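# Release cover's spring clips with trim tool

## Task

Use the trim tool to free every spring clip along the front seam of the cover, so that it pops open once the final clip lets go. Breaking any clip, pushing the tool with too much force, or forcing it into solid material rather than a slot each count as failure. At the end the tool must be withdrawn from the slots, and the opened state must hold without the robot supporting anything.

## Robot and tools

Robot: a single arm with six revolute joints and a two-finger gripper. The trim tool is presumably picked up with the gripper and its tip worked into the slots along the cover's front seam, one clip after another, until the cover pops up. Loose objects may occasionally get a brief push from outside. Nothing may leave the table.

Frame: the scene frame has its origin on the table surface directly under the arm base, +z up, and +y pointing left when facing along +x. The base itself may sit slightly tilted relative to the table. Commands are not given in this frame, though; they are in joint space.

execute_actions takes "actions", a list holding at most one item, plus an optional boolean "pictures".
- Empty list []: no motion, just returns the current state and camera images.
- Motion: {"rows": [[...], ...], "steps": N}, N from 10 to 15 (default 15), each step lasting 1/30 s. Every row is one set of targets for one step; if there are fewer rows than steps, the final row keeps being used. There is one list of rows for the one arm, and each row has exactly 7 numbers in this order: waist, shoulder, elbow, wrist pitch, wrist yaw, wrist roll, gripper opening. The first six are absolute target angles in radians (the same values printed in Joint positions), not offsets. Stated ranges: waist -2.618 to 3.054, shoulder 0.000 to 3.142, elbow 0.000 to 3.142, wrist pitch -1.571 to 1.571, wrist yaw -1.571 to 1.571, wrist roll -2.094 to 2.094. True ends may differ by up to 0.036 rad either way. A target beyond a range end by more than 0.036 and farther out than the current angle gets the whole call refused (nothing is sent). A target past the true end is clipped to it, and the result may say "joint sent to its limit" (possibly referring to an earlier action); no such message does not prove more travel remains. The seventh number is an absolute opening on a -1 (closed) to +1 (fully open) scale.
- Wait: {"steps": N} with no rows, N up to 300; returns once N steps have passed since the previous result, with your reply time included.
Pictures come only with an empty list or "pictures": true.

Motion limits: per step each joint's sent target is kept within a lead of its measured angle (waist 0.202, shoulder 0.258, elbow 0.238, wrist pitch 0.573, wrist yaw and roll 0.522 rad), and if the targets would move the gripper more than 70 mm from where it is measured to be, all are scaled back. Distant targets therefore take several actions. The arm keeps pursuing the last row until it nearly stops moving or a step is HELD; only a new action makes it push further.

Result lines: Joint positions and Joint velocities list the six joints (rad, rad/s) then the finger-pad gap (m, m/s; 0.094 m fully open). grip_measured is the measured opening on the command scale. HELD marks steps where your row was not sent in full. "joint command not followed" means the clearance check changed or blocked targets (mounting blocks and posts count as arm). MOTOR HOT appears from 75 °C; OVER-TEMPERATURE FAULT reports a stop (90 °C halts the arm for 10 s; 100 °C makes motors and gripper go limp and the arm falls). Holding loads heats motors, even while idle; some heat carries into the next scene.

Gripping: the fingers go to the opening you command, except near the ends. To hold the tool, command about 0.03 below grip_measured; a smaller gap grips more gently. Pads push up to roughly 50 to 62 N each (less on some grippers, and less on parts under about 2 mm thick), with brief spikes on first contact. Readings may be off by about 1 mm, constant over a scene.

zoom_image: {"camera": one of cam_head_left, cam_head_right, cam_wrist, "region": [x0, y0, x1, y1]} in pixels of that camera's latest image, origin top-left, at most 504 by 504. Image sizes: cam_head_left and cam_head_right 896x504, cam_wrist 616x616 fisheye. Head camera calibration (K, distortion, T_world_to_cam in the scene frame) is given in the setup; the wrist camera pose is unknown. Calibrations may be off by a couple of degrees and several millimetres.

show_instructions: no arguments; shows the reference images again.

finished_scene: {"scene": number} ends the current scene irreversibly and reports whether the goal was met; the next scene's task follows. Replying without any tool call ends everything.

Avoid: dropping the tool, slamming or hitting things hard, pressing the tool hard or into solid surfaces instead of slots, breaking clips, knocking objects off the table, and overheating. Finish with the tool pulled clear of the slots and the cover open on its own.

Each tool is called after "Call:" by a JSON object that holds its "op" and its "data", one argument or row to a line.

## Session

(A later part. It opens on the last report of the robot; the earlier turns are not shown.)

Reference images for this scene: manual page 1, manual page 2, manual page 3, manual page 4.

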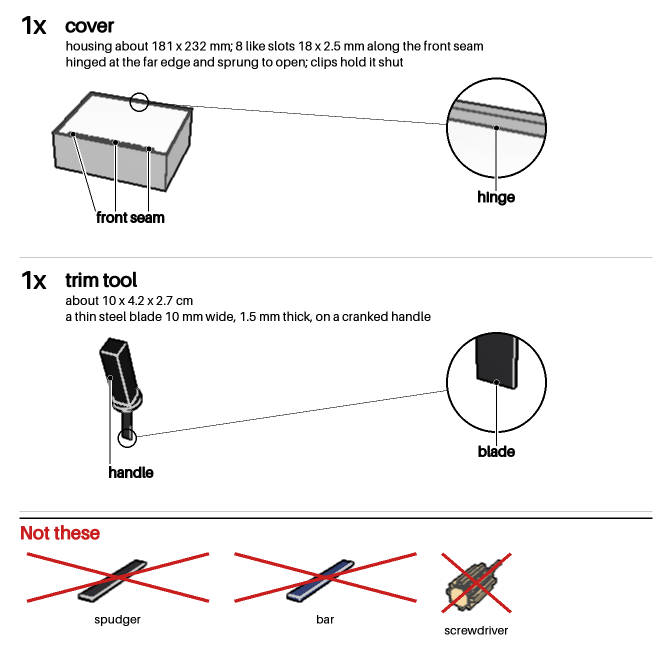

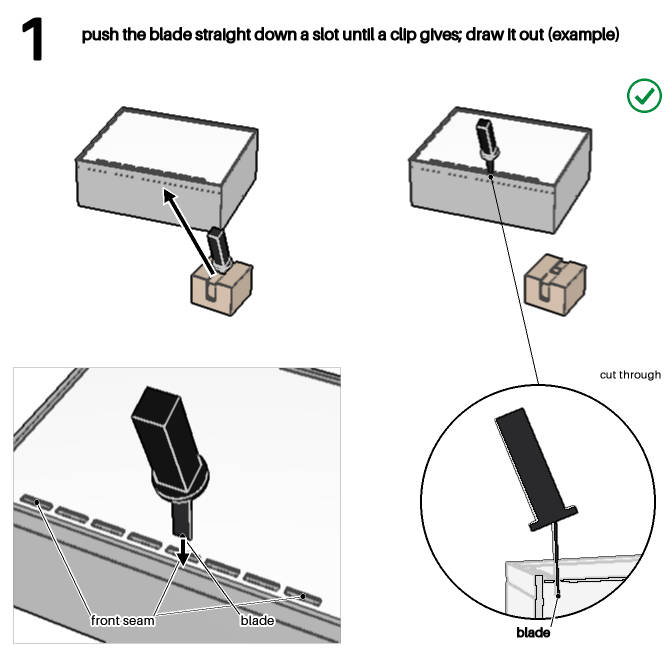

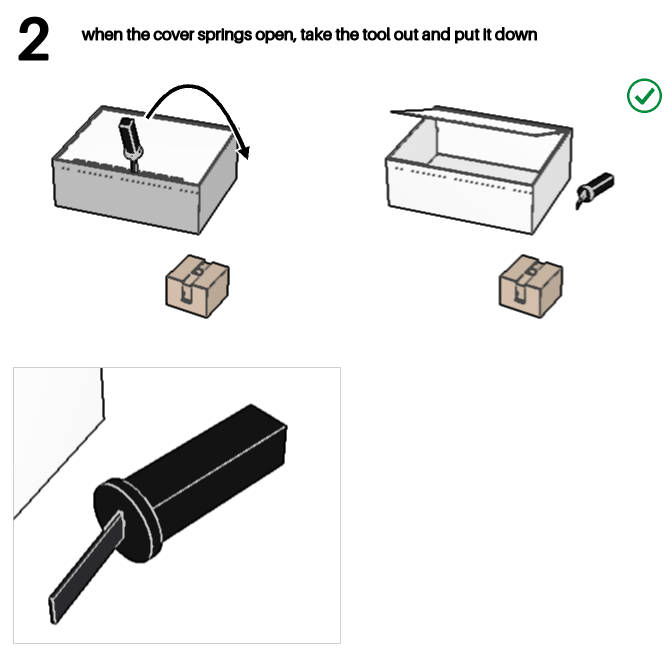

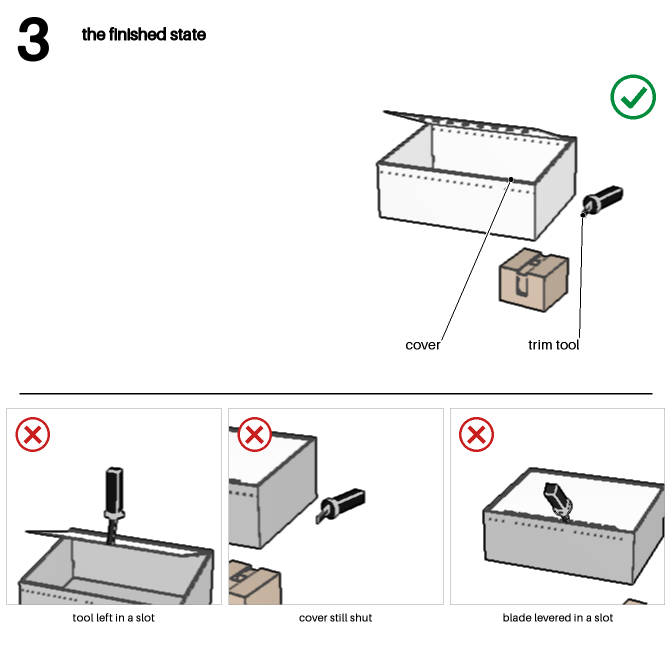

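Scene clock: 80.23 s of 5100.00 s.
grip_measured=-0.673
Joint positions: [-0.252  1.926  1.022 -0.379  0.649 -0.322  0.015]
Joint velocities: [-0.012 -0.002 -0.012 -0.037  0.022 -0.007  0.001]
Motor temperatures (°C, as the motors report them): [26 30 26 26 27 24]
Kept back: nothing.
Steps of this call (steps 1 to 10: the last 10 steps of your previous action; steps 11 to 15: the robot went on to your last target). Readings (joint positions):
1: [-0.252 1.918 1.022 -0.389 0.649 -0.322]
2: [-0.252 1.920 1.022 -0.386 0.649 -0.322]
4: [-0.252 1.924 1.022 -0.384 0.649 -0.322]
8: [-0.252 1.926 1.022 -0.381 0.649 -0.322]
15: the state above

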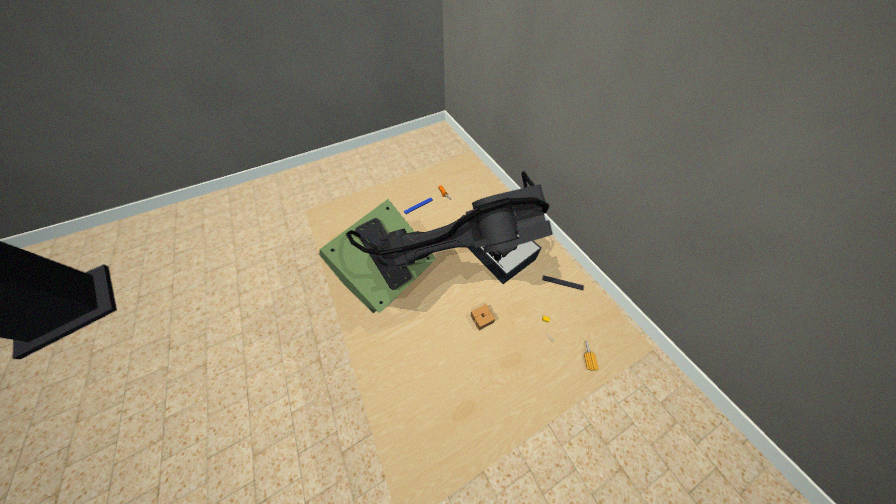

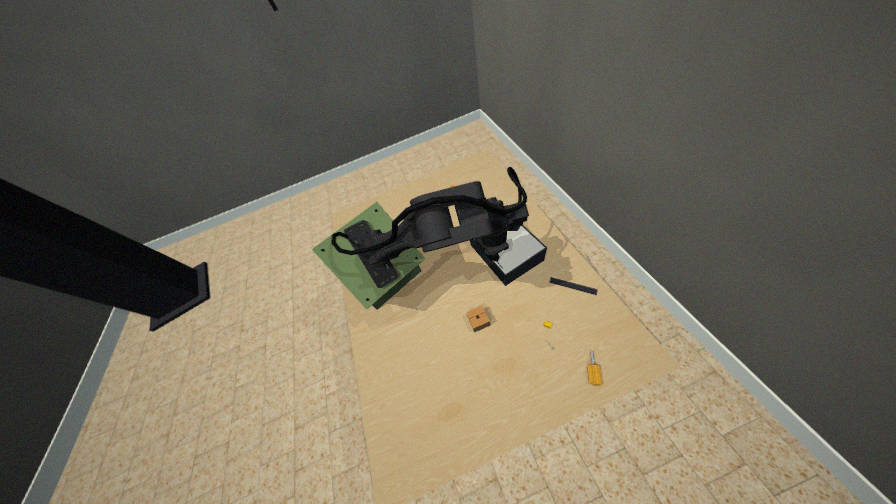

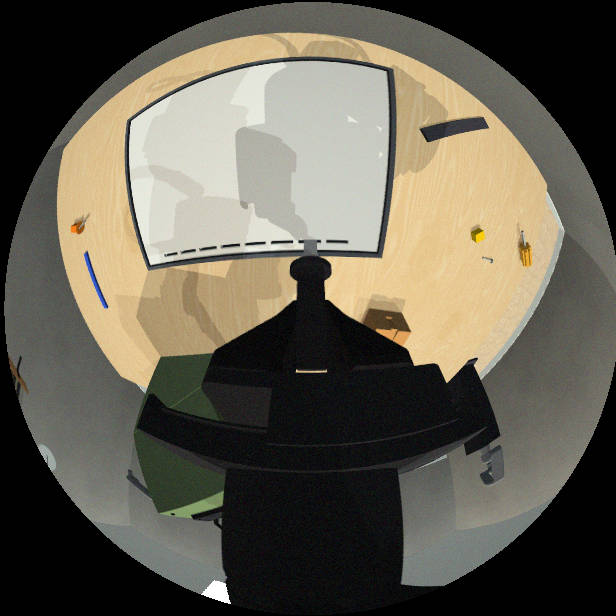

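Call:
{"op": "execute_actions", "data": {
  "actions": [
    {"rows":[[-0.252,1.945,1.022,-0.36,0.649,-0.322,-0.71],[-0.252,1.955,1.022,-0.354,0.649,-0.322,-0.71],[-0.252,1.956,1.022,-0.353,0.649,-0.322,-0.71],[-0.252,1.956,1.022,-0.352,0.649,-0.322,-0.71],[-0.252,1.956,1.022,-0.351,0.649,-0.322,-0.71],[-0.252,1.957,1.022,-0.35,0.649,-0.322,-0.71],[-0.252,1.958,1.022,-0.349,0.649,-0.322,-0.71],[-0.252,1.959,1.022,-0.348,0.649,-0.322,-0.71],[-0.252,1.96,1.022,-0.347,0.649,-0.322,-0.71],[-0.252,1.961,1.022,-0.346,0.649,-0.322,-0.71],[-0.252,1.962,1.022,-0.345,0.649,-0.322,-0.71]],"steps":15}
  ]
}}

Call:
{"op": "execute_actions", "data": {
  "actions": [
    {"steps":15}
  ]
}}

Scene clock: 81.00 s of 5100.00 s.
grip_measured=-0.673
Joint positions: [-0.252  1.937  1.022 -0.373  0.649 -0.322  0.015]
Joint velocities: [ 0.002  0.09  -0.012 -0.051  0.007 -0.022  0.   ]
Motor temperatures (°C, as the motors report them): [26 30 26 26 27 24]
Steps of this call (steps 1 to 15: the robot went on to your last target; steps 16 to 18: nothing new was sent; steps 19 to 23: the first 5 steps of this action). Readings (joint positions):
19: [-0.252 1.926 1.022 -0.379 0.649 -0.322]
20: [-0.252 1.928 1.022 -0.378 0.649 -0.322]
22: [-0.252 1.933 1.022 -0.374 0.649 -0.322]
23: the state above

Scene clock: 81.50 s of 5100.00 s.
grip_measured=-0.673
Joint positions: [-0.252  1.946  1.022 -0.362  0.649 -0.322  0.015]
Joint velocities: [-0.002 -0.007 -0.007 -0.007  0.007 -0.037  0.001]
Motor temperatures (°C, as the motors report them): [26 30 26 26 27 24]
Kept back: nothing.
Steps of this call (steps 1 to 10: the last 10 steps of your previous action; steps 11 to 15: the robot went on to your last target). Readings (joint positions):
1: [-0.252 1.939 1.022 -0.371 0.649 -0.322]
2: [-0.252 1.941 1.022 -0.369 0.649 -0.322]
4: [-0.252 1.943 1.022 -0.367 0.649 -0.322]
8: [-0.252 1.945 1.022 -0.364 0.649 -0.322]
15: the state above

Call:
{"op": "execute_actions", "data": {
  "actions": [
    {"rows":[[-0.252,1.925,1.022,-0.38,0.649,-0.322,-0.71],[-0.252,1.915,1.022,-0.39,0.649,-0.322,-0.71],[-0.252,1.911,1.022,-0.394,0.649,-0.322,-0.71],[-0.252,1.907,1.022,-0.398,0.649,-0.322,-0.71],[-0.252,1.903,1.022,-0.402,0.649,-0.322,-0.71],[-0.252,1.899,1.022,-0.407,0.649,-0.322,-0.71],[-0.252,1.895,1.022,-0.412,0.649,-0.322,-0.71],[-0.252,1.891,1.022,-0.417,0.649,-0.322,-0.71],[-0.252,1.887,1.022,-0.422,0.649,-0.322,-0.71],[-0.252,1.883,1.022,-0.427,0.649,-0.322,-0.71],[-0.252,1.88,1.022,-0.431,0.649,-0.322,-0.71]],"steps":15}
  ]
}}

Call:
{"op": "execute_actions", "data": {
  "actions": [
    {"steps":15}
  ]
}}

Scene clock: 82.53 s of 5100.00 s.
grip_measured=-0.673
Joint positions: [-0.252  1.933  1.022 -0.373  0.649 -0.322  0.015]
Joint velocities: [ 0.007 -0.139  0.002 -0.125 -0.007 -0.007  0.001]
Motor temperatures (°C, as the motors report them): [26 30 26 26 27 24]
Steps of this call (steps 1 to 15: the robot went on to your last target; steps 16 to 26: nothing new was sent; steps 27 to 31: the first 5 steps of this action). Readings (joint positions):
27: [-0.252 1.946 1.022 -0.361 0.649 -0.322]
28: [-0.252 1.944 1.022 -0.363 0.649 -0.322]
30: [-0.252 1.938 1.022 -0.370 0.649 -0.322]
31: the state above

Scene clock: 83.03 s of 5100.00 s.
grip_measured=-0.673
Joint positions: [-0.252  1.897  1.022 -0.411  0.649 -0.322  0.015]
Joint velocities: [-0.002 -0.017  0.007  0.066  0.022 -0.051 -0.001]
Motor temperatures (°C, as the motors report them): [26 30 26 26 27 24]
Kept back: nothing.
Steps of this call (steps 1 to 10: the last 10 steps of your previous action; steps 11 to 15: the robot went on to your last target). Readings (joint positions):
1: [-0.252 1.928 1.022 -0.377 0.649 -0.322]
2: [-0.252 1.923 1.022 -0.382 0.649 -0.322]
4: [-0.252 1.913 1.022 -0.391 0.649 -0.322]
8: [-0.252 1.899 1.022 -0.403 0.649 -0.322]
15: the state above

Call:
{"op": "execute_actions", "data": {
  "actions": [
    {"rows":[[-0.235,1.9,1.0,-0.395,0.66,-0.305,-0.71],[-0.228,1.906,0.997,-0.393,0.662,-0.298,-0.71],[-0.221,1.912,0.995,-0.391,0.664,-0.291,-0.71],[-0.214,1.918,0.993,-0.389,0.666,-0.284,-0.71],[-0.207,1.924,0.991,-0.387,0.668,-0.277,-0.71],[-0.2,1.93,0.989,-0.385,0.67,-0.27,-0.71],[-0.194,1.936,0.987,-0.384,0.671,-0.263,-0.71],[-0.188,1.941,0.985,-0.383,0.672,-0.256,-0.71],[-0.183,1.945,0.984,-0.382,0.672,-0.25,-0.71],[-0.182,1.948,0.984,-0.382,0.672,-0.248,-0.71]],"steps":15}
  ]
}}

Call:
{"op": "execute_actions", "data": {
  "actions": [
    {"steps":18}
  ],
  "pictures": true
}}

Call:
{"op": "zoom_image", "data": {
  "camera": "cam_wrist",
  "region": [260, 205, 360, 265]
}}

Scene clock: 85.50 s of 5100.00 s.
grip_measured=-0.673
Joint positions: [-0.244  1.898  1.022 -0.41   0.655 -0.306  0.015]
Joint velocities: [ 0.144  0.032  0.012  0.022  0.081  0.183 -0.   ]
Motor temperatures (°C, as the motors report them): [26 30 26 26 27 24]
Steps of this call (steps 1 to 15: the robot went on to your last target; steps 16 to 69: nothing new was sent; steps 70 to 74: the first 5 steps of this action). Readings (joint positions):
70: [-0.252 1.897 1.022 -0.413 0.649 -0.321]
71: [-0.252 1.897 1.022 -0.413 0.650 -0.318]
73: [-0.248 1.897 1.022 -0.411 0.653 -0.311]
74: the state above

Scene clock: 86.10 s of 5100.00 s.
grip_measured=-0.673
Joint positions: [-0.197  1.937  1.003 -0.397  0.662 -0.258  0.015]
Joint velocities: [-0.017  0.007 -0.012 -0.051 -0.022 -0.051 -0.001]
Motor temperatures (°C, as the motors report them): [26 30 26 26 27 24]
Kept back: nothing.
Steps of this call (steps 1 to 10: the last 10 steps of your previous action; steps 11 to 18: the robot went on to your last target). Readings (joint positions):
1: [-0.237 1.901 1.022 -0.407 0.657 -0.300]
2: [-0.230 1.905 1.022 -0.405 0.658 -0.295]
4: [-0.214 1.917 1.020 -0.400 0.660 -0.283]
8: [-0.197 1.934 1.006 -0.397 0.660 -0.268]
18: the state above

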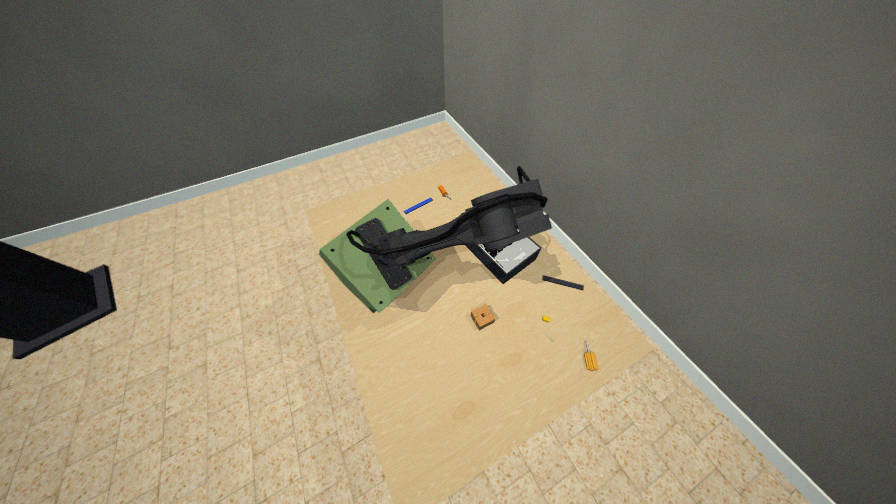

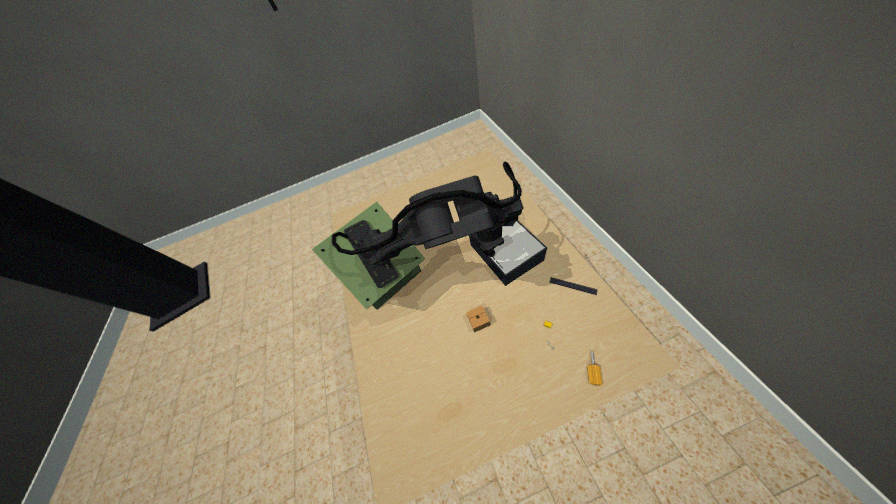

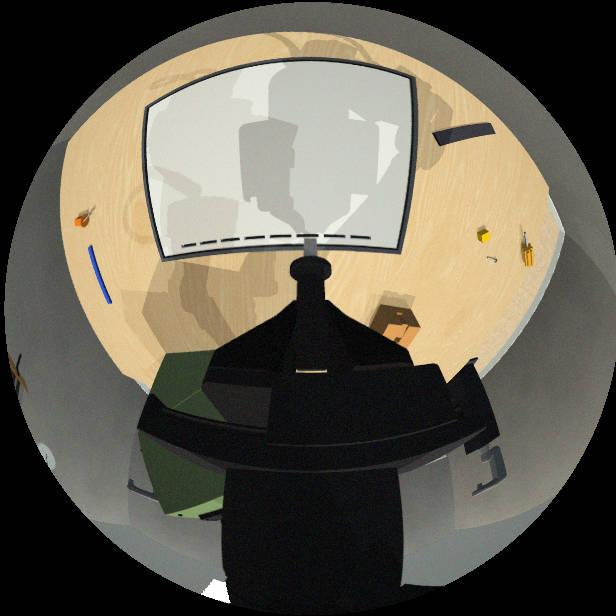

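Region (260, 205, 360, 265) of cam_wrist's 616x616 image, scaled by 5.040, with more detail than that image has; it fills the top 302 rows of this view, and the rest is white.

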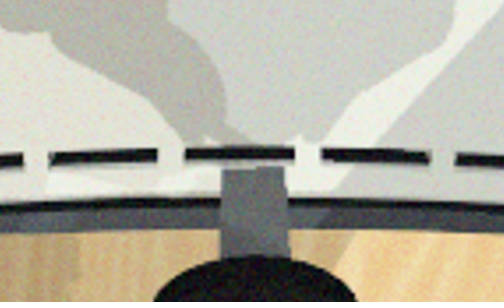

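Call:
{"op": "execute_actions", "data": {
  "actions": [
    {"rows":[[-0.197,1.955,1.003,-0.378,0.662,-0.258,-0.71],[-0.197,1.965,1.003,-0.37,0.662,-0.258,-0.71],[-0.197,1.966,1.003,-0.368,0.662,-0.258,-0.71],[-0.197,1.965,1.003,-0.366,0.662,-0.258,-0.71],[-0.197,1.964,1.003,-0.365,0.662,-0.258,-0.71],[-0.197,1.963,1.003,-0.364,0.662,-0.258,-0.71],[-0.197,1.963,1.003,-0.363,0.662,-0.258,-0.71]],"steps":12}
  ]
}}

Call:
{"op": "execute_actions", "data": {
  "actions": [
    {"steps":15}
  ],
  "pictures": true
}}

Call:
{"op": "zoom_image", "data": {
  "camera": "cam_wrist",
  "region": [260, 205, 360, 265]
}}

Scene clock: 88.93 s of 5100.00 s.
grip_measured=-0.673
Joint positions: [-0.197  1.938  1.003 -0.395  0.662 -0.257  0.015]
Joint velocities: [-0.002  0.046  0.012  0.022  0.037  0.066 -0.001]
Motor temperatures (°C, as the motors report them): [26 30 26 26 27 24]
Steps of this call (steps 1 to 15: the robot went on to your last target; steps 16 to 83: nothing new was sent; steps 84 to 85: the first 2 steps of this action). Readings (joint positions):
84: [-0.197 1.937 1.003 -0.396 0.662 -0.257]
85: the state above

Scene clock: 89.43 s of 5100.00 s.
grip_measured=-0.673
Joint positions: [-0.197  1.946  1.003 -0.387  0.663 -0.257  0.015]
Joint velocities: [-0.002  0.017  0.002 -0.007 -0.022 -0.022  0.   ]
Motor temperatures (°C, as the motors report them): [26 30 26 26 27 24]
Kept back: nothing.
Steps of this call (steps 1 to 10: the last 10 steps of your previous action; steps 11 to 15: the robot went on to your last target). Readings (joint positions):
1: [-0.197 1.941 1.003 -0.392 0.662 -0.257]
2: [-0.197 1.943 1.003 -0.390 0.662 -0.257]
4: [-0.197 1.946 1.003 -0.388 0.663 -0.257]
8: [-0.197 1.946 1.003 -0.387 0.663 -0.257]
15: the state above
The arm was judged still, so your last target was given up. Only a new action makes it travel on or press farther. Fingers that are still opening or closing keep moving.

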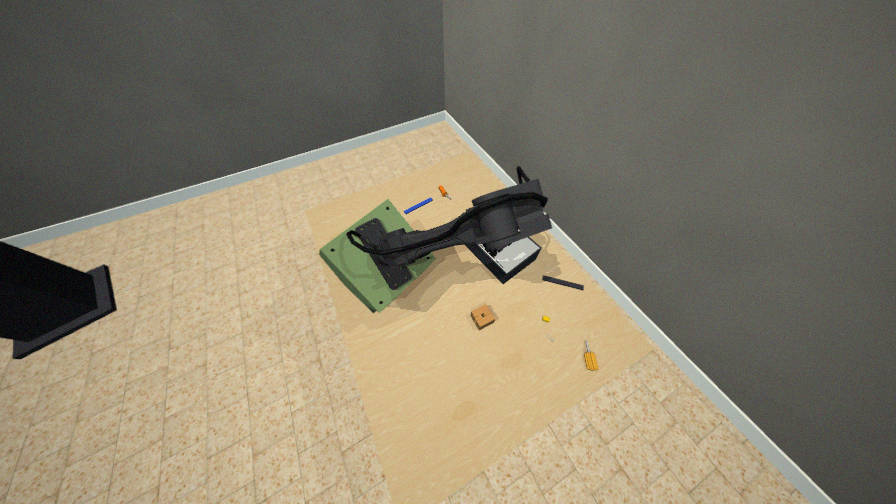

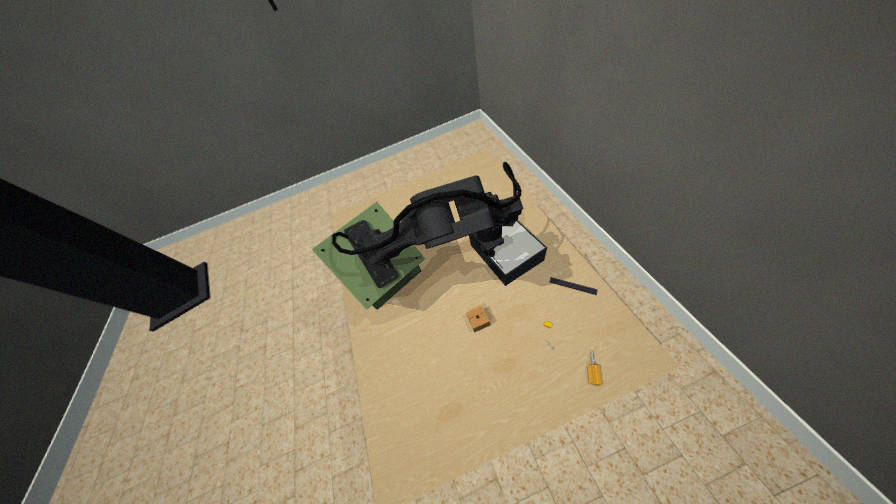

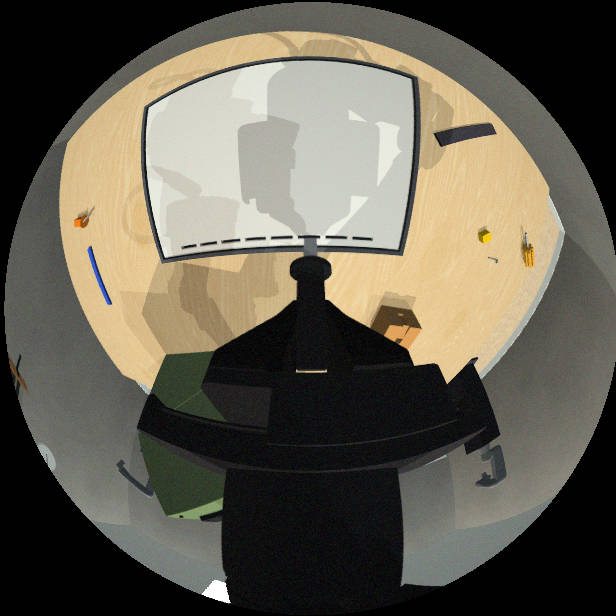

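Region (260, 205, 360, 265) of cam_wrist's 616x616 image, scaled by 5.040, with more detail than that image has; it fills the top 302 rows of this view, and the rest is white.

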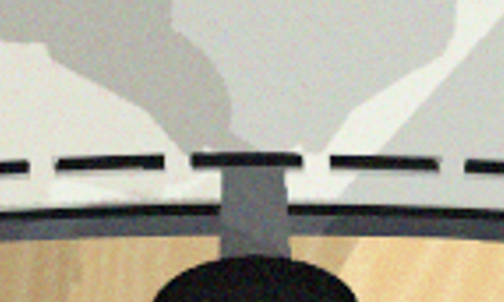

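Call:
{"op": "execute_actions", "data": {
  "actions": [
    {"rows":[[-0.197,1.946,1.003,-0.358,0.662,-0.258,-0.71]],"steps":10}
  ]
}}

Call:
{"op": "execute_actions", "data": {
  "actions": [
    {"steps":15}
  ],
  "pictures": true
}}

Call:
{"op": "zoom_image", "data": {
  "camera": "cam_wrist",
  "region": [260, 205, 360, 265]
}}

Scene clock: 89.97 s of 5100.00 s.
grip_measured=-0.673
Joint positions: [-0.197  1.946  1.003 -0.387  0.663 -0.257  0.015]
Joint velocities: [-0.012 -0.002 -0.002  0.007 -0.051 -0.081  0.   ]
Motor temperatures (°C, as the motors report them): [26 30 26 26 27 24]
Kept back: the last 10 steps of this action.
Steps of this call (steps 1 to 16: nothing new was sent). Readings (joint positions):
1: [-0.197 1.946 1.003 -0.387 0.663 -0.257]
2: [-0.197 1.946 1.003 -0.387 0.663 -0.257]
4: [-0.197 1.946 1.003 -0.387 0.663 -0.257]
8: [-0.197 1.946 1.003 -0.387 0.663 -0.257]
16: the state above

Scene clock: 90.47 s of 5100.00 s.
grip_measured=-0.673
Joint positions: [-0.197  1.946  1.003 -0.387  0.663 -0.257  0.015]
Joint velocities: [ 0.002 -0.002 -0.012 -0.051 -0.022 -0.007  0.001]
Motor temperatures (°C, as the motors report them): [26 30 26 26 27 24]
Kept back: nothing.
Steps of this call (steps 1 to 10: the last 10 steps of your previous action; steps 11 to 15: the robot went on to your last target). Readings (joint positions):
1: [-0.197 1.946 1.003 -0.387 0.663 -0.257]
2: [-0.197 1.946 1.003 -0.387 0.663 -0.257]
4: [-0.197 1.946 1.003 -0.387 0.663 -0.257]
8: [-0.197 1.946 1.003 -0.387 0.663 -0.257]
15: the state above
The arm was judged still, so your last target was given up. Only a new action makes it travel on or press farther. Fingers that are still opening or closing keep moving.

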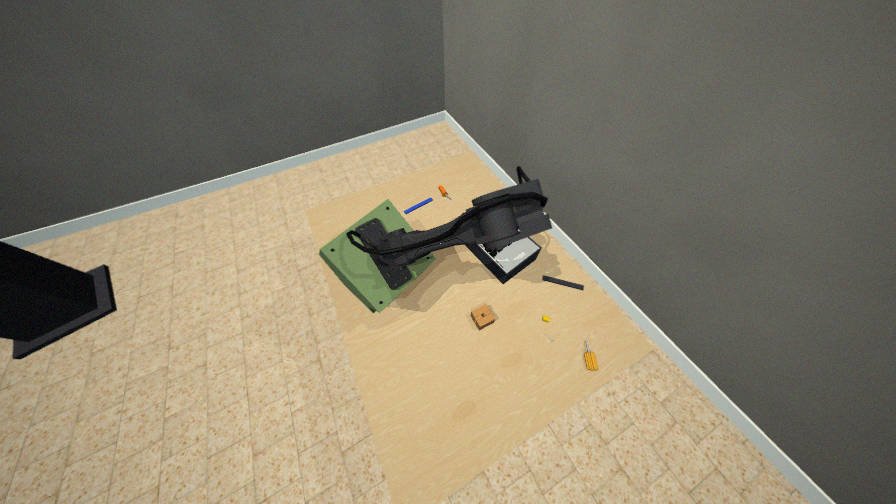

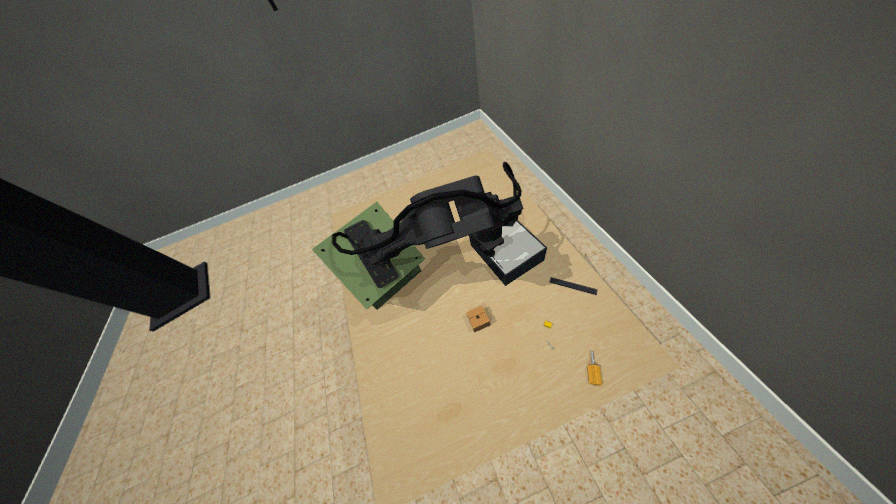

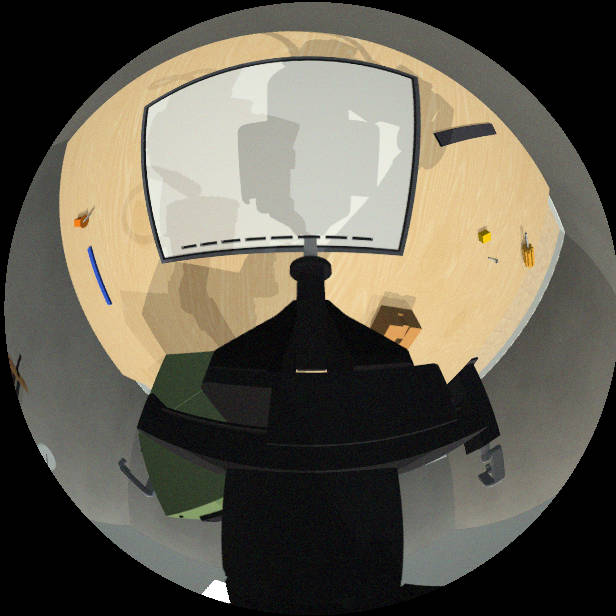

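Region (260, 205, 360, 265) of cam_wrist's 616x616 image, scaled by 5.040, with more detail than that image has; it fills the top 302 rows of this view, and the rest is white.

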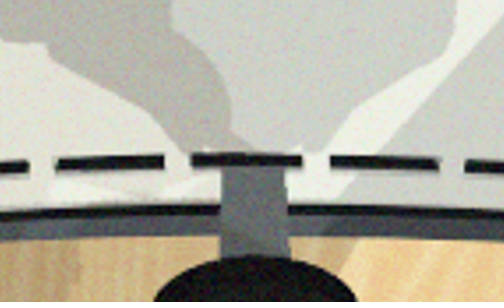

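Call:
{"op": "execute_actions", "data": {
  "actions": [
    {"rows":[[-0.197,1.917,1.003,-0.37,0.662,-0.258,-0.71],[-0.197,1.917,1.003,-0.365,0.662,-0.258,-0.71],[-0.197,1.919,1.003,-0.362,0.662,-0.258,-0.71],[-0.197,1.921,1.003,-0.362,0.662,-0.258,-0.71],[-0.197,1.922,1.003,-0.362,0.662,-0.258,-0.71]],"steps":11}
  ]
}}

Call:
{"op": "execute_actions", "data": {
  "actions": [
    {"steps":15}
  ],
  "pictures": true
}}

Call:
{"op": "zoom_image", "data": {
  "camera": "cam_wrist",
  "region": [260, 205, 360, 265]
}}

Scene clock: 91.03 s of 5100.00 s.
grip_measured=-0.673
Joint positions: [-0.197  1.944  1.003 -0.387  0.663 -0.257  0.015]
Joint velocities: [-0.017 -0.032 -0.012  0.022 -0.037 -0.022 -0.001]
Motor temperatures (°C, as the motors report them): [26 30 26 26 27 24]
Steps of this call (steps 1 to 16: nothing new was sent; step 17: the first step of this action). Readings (joint positions):
17: the state above

Scene clock: 91.53 s of 5100.00 s.
grip_measured=-0.673
Joint positions: [-0.197  1.938  1.003 -0.379  0.663 -0.257  0.015]
Joint velocities: [ 0.012 -0.017 -0.022 -0.007  0.037  0.007  0.   ]
Motor temperatures (°C, as the motors report them): [26 30 26 26 27 24]
Kept back: nothing.
Steps of this call (steps 1 to 10: the last 10 steps of your previous action; steps 11 to 15: the robot went on to your last target). Readings (joint positions):
1: [-0.197 1.943 1.003 -0.387 0.663 -0.257]
2: [-0.197 1.941 1.003 -0.385 0.663 -0.257]
4: [-0.197 1.938 1.003 -0.382 0.663 -0.257]
8: [-0.197 1.938 1.003 -0.380 0.663 -0.257]
15: the state above
The arm was judged still, so your last target was given up. Only a new action makes it travel on or press farther. Fingers that are still opening or closing keep moving.

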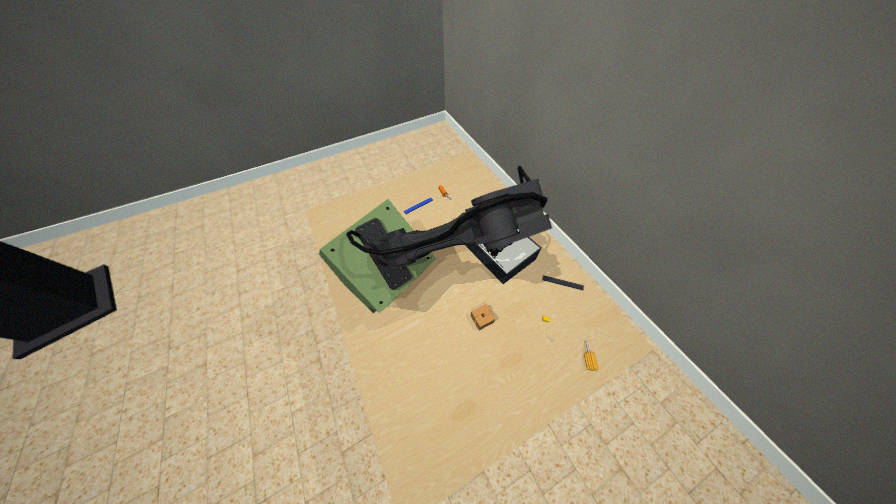

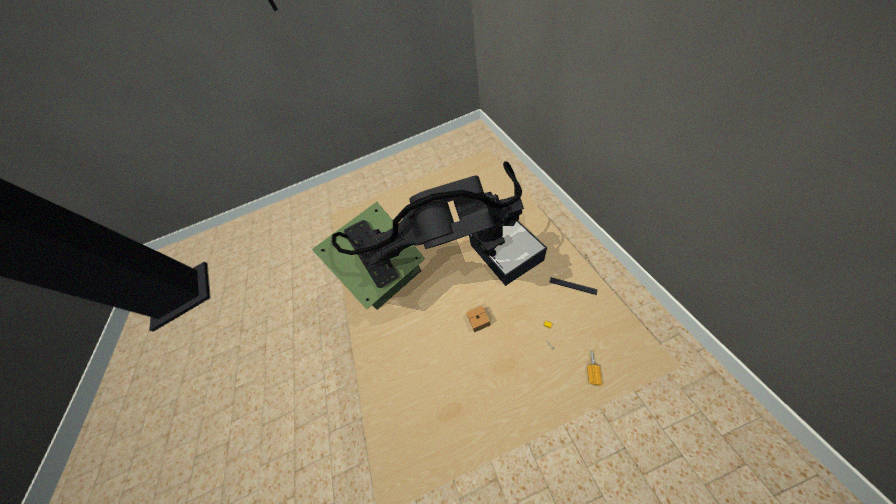

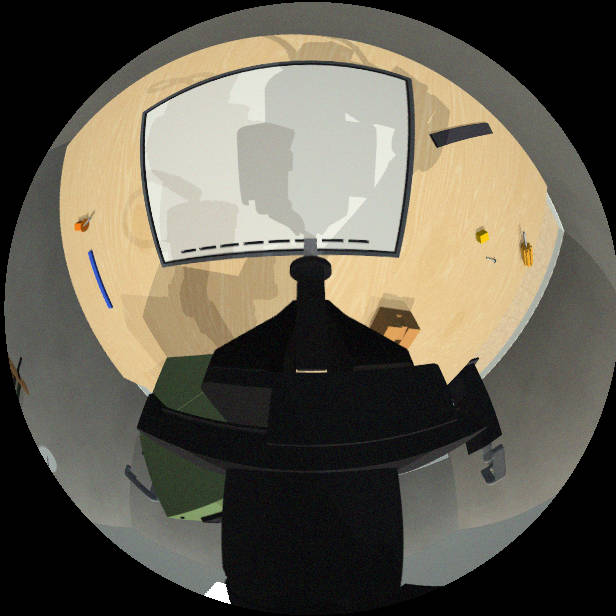

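Region (260, 205, 360, 265) of cam_wrist's 616x616 image, scaled by 5.040, with more detail than that image has; it fills the top 302 rows of this view, and the rest is white.

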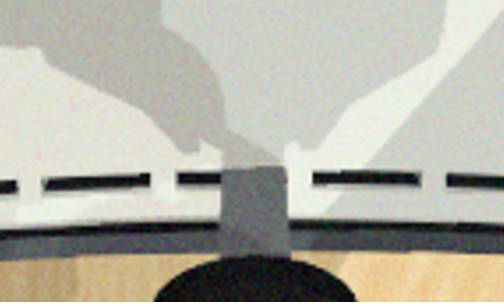

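Call:
{"op": "execute_actions", "data": {
  "actions": [
    {"rows":[[-0.172,1.938,1.003,-0.4,0.662,-0.258,-0.71],[-0.172,1.938,1.003,-0.402,0.662,-0.258,-0.71],[-0.174,1.938,1.003,-0.402,0.662,-0.258,-0.71],[-0.176,1.938,1.003,-0.4,0.662,-0.258,-0.71]],"steps":10}
  ]
}}

Call:
{"op": "execute_actions", "data": {
  "actions": [
    {"steps":15}
  ],
  "pictures": true
}}

Call:
{"op": "zoom_image", "data": {
  "camera": "cam_wrist",
  "region": [260, 205, 360, 265]
}}

Scene clock: 93.30 s of 5100.00 s.
grip_measured=-0.673
Joint positions: [-0.197  1.938  1.003 -0.379  0.663 -0.257  0.015]
Joint velocities: [-0.012 -0.002 -0.002 -0.037 -0.037 -0.037  0.001]
Motor temperatures (°C, as the motors report them): [26 30 26 26 27 24]
Kept back: the last 10 steps of this action.
Steps of this call (steps 1 to 53: nothing new was sent). Readings (joint positions):
1: [-0.197 1.938 1.003 -0.379 0.663 -0.257]
2: [-0.197 1.938 1.003 -0.379 0.663 -0.257]
4: [-0.197 1.938 1.003 -0.379 0.663 -0.257]
8: [-0.197 1.938 1.003 -0.379 0.663 -0.257]
53: the state above

Scene clock: 93.80 s of 5100.00 s.
grip_measured=-0.673
Joint positions: [-0.197  1.938  1.003 -0.382  0.663 -0.257  0.015]
Joint velocities: [-0.002  0.002 -0.007  0.037 -0.066  0.051  0.   ]
Motor temperatures (°C, as the motors report them): [26 30 26 26 27 24]
Kept back: nothing.
Steps of this call (steps 1 to 10: the last 10 steps of your previous action; steps 11 to 15: the robot went on to your last target). Readings (joint positions):
1: [-0.197 1.938 1.003 -0.379 0.663 -0.257]
2: [-0.197 1.938 1.003 -0.380 0.663 -0.257]
4: [-0.197 1.938 1.003 -0.381 0.663 -0.257]
8: [-0.197 1.938 1.003 -0.382 0.663 -0.257]
15: the state above
The arm was judged still, so your last target was given up. Only a new action makes it travel on or press farther. Fingers that are still opening or closing keep moving.

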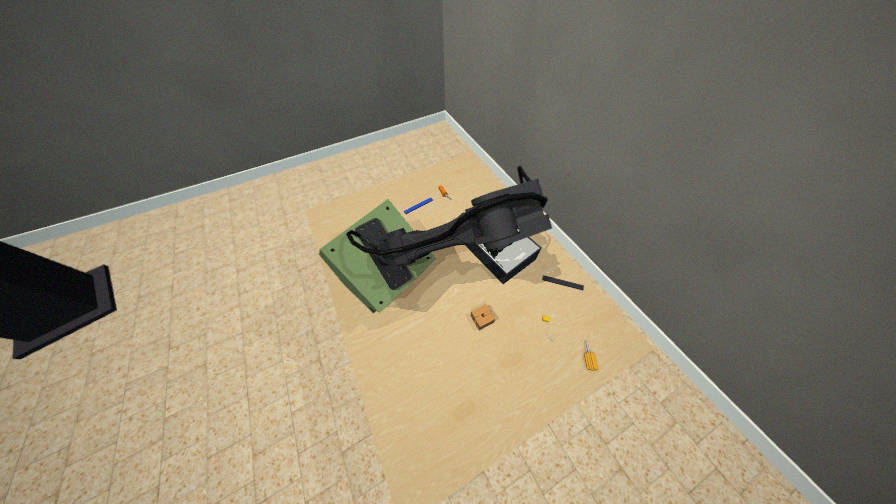

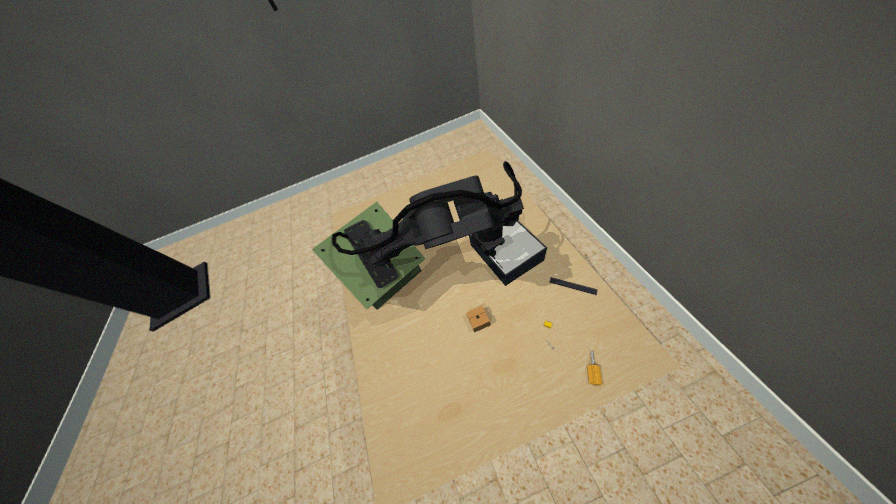

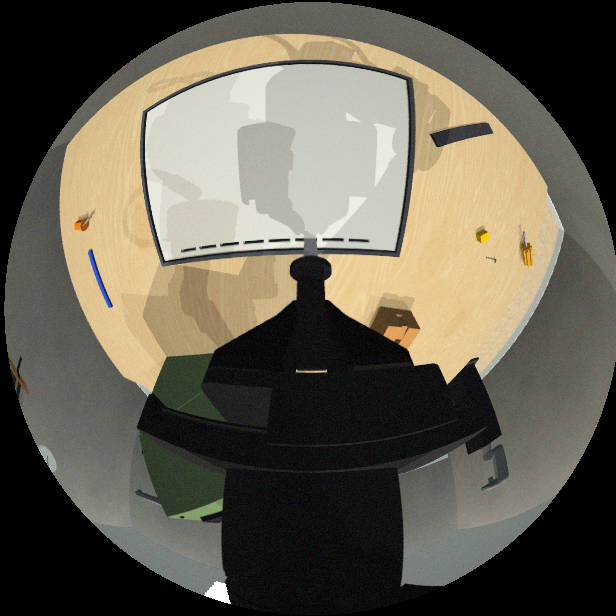

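Region (260, 205, 360, 265) of cam_wrist's 616x616 image, scaled by 5.040, with more detail than that image has; it fills the top 302 rows of this view, and the rest is white.

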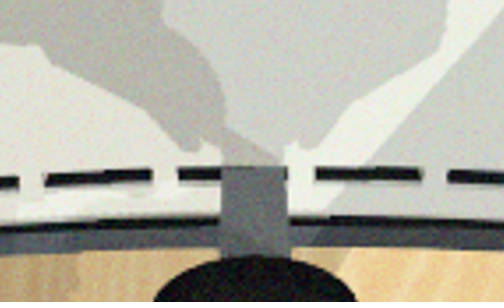

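Call:
{"op": "execute_actions", "data": {
  "actions": [
    {"rows":[[-0.197,1.938,1.003,-0.354,0.662,-0.258,-0.71],[-0.197,1.938,1.003,-0.354,0.662,-0.258,-0.71],[-0.197,1.95,1.003,-0.354,0.662,-0.258,-0.71],[-0.197,1.964,1.003,-0.354,0.662,-0.258,-0.71],[-0.197,1.966,1.003,-0.354,0.662,-0.258,-0.71],[-0.197,1.966,1.003,-0.353,0.662,-0.258,-0.71],[-0.197,1.965,1.003,-0.352,0.662,-0.258,-0.71],[-0.197,1.965,1.003,-0.351,0.662,-0.258,-0.71],[-0.197,1.965,1.003,-0.35,0.662,-0.258,-0.71]],"steps":13}
  ]
}}

Call:
{"op": "execute_actions", "data": {
  "actions": [
    {"steps":15}
  ],
  "pictures": true
}}

Call:
{"op": "zoom_image", "data": {
  "camera": "cam_wrist",
  "region": [260, 205, 360, 265]
}}

Scene clock: 94.83 s of 5100.00 s.
grip_measured=-0.673
Joint positions: [-0.197  1.938  1.003 -0.377  0.663 -0.257  0.015]
Joint velocities: [ 0.007 -0.007 -0.022  0.037 -0.11   0.11  -0.001]
Motor temperatures (°C, as the motors report them): [26 30 26 26 27 24]
Steps of this call (steps 1 to 28: nothing new was sent; steps 29 to 31: the first 3 steps of this action). Readings (joint positions):
29: [-0.197 1.938 1.003 -0.381 0.663 -0.257]
30: [-0.197 1.938 1.003 -0.379 0.663 -0.257]
31: the state above

Scene clock: 95.33 s of 5100.00 s.
grip_measured=-0.673
Joint positions: [-0.197  1.946  1.003 -0.371  0.664 -0.257  0.015]
Joint velocities: [-0.002 -0.002 -0.002  0.007  0.007 -0.139 -0.   ]
Motor temperatures (°C, as the motors report them): [26 30 26 26 27 24]
Kept back: nothing.
Steps of this call (steps 1 to 10: the last 10 steps of your previous action; steps 11 to 15: the robot went on to your last target). Readings (joint positions):
1: [-0.197 1.939 1.003 -0.376 0.663 -0.257]
2: [-0.197 1.940 1.003 -0.374 0.663 -0.257]
4: [-0.197 1.945 1.003 -0.371 0.663 -0.257]
8: [-0.197 1.946 1.003 -0.371 0.664 -0.257]
15: the state above
The arm was judged still, so your last target was given up. Only a new action makes it travel on or press farther. Fingers that are still opening or closing keep moving.

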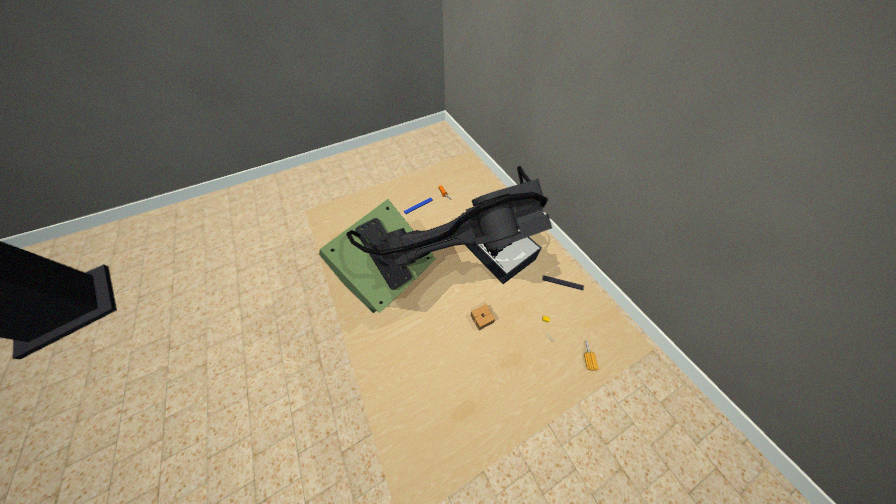

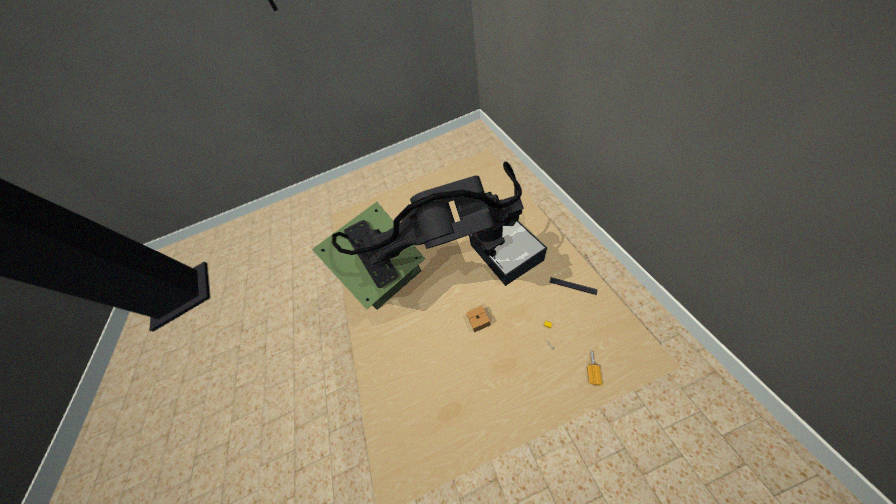

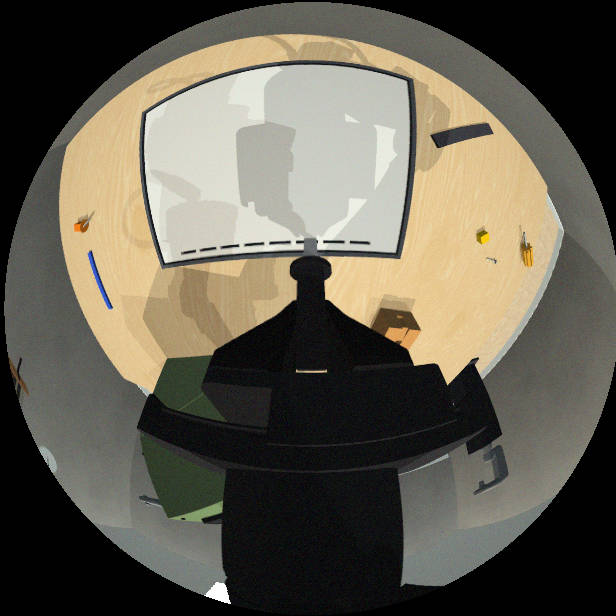

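Region (260, 205, 360, 265) of cam_wrist's 616x616 image, scaled by 5.040, with more detail than that image has; it fills the top 302 rows of this view, and the rest is white.

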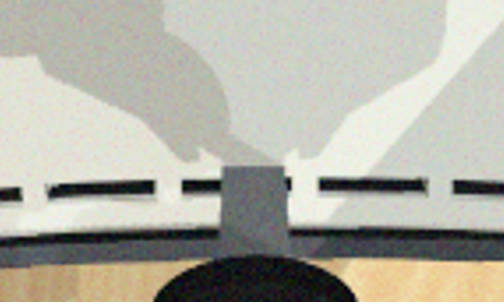

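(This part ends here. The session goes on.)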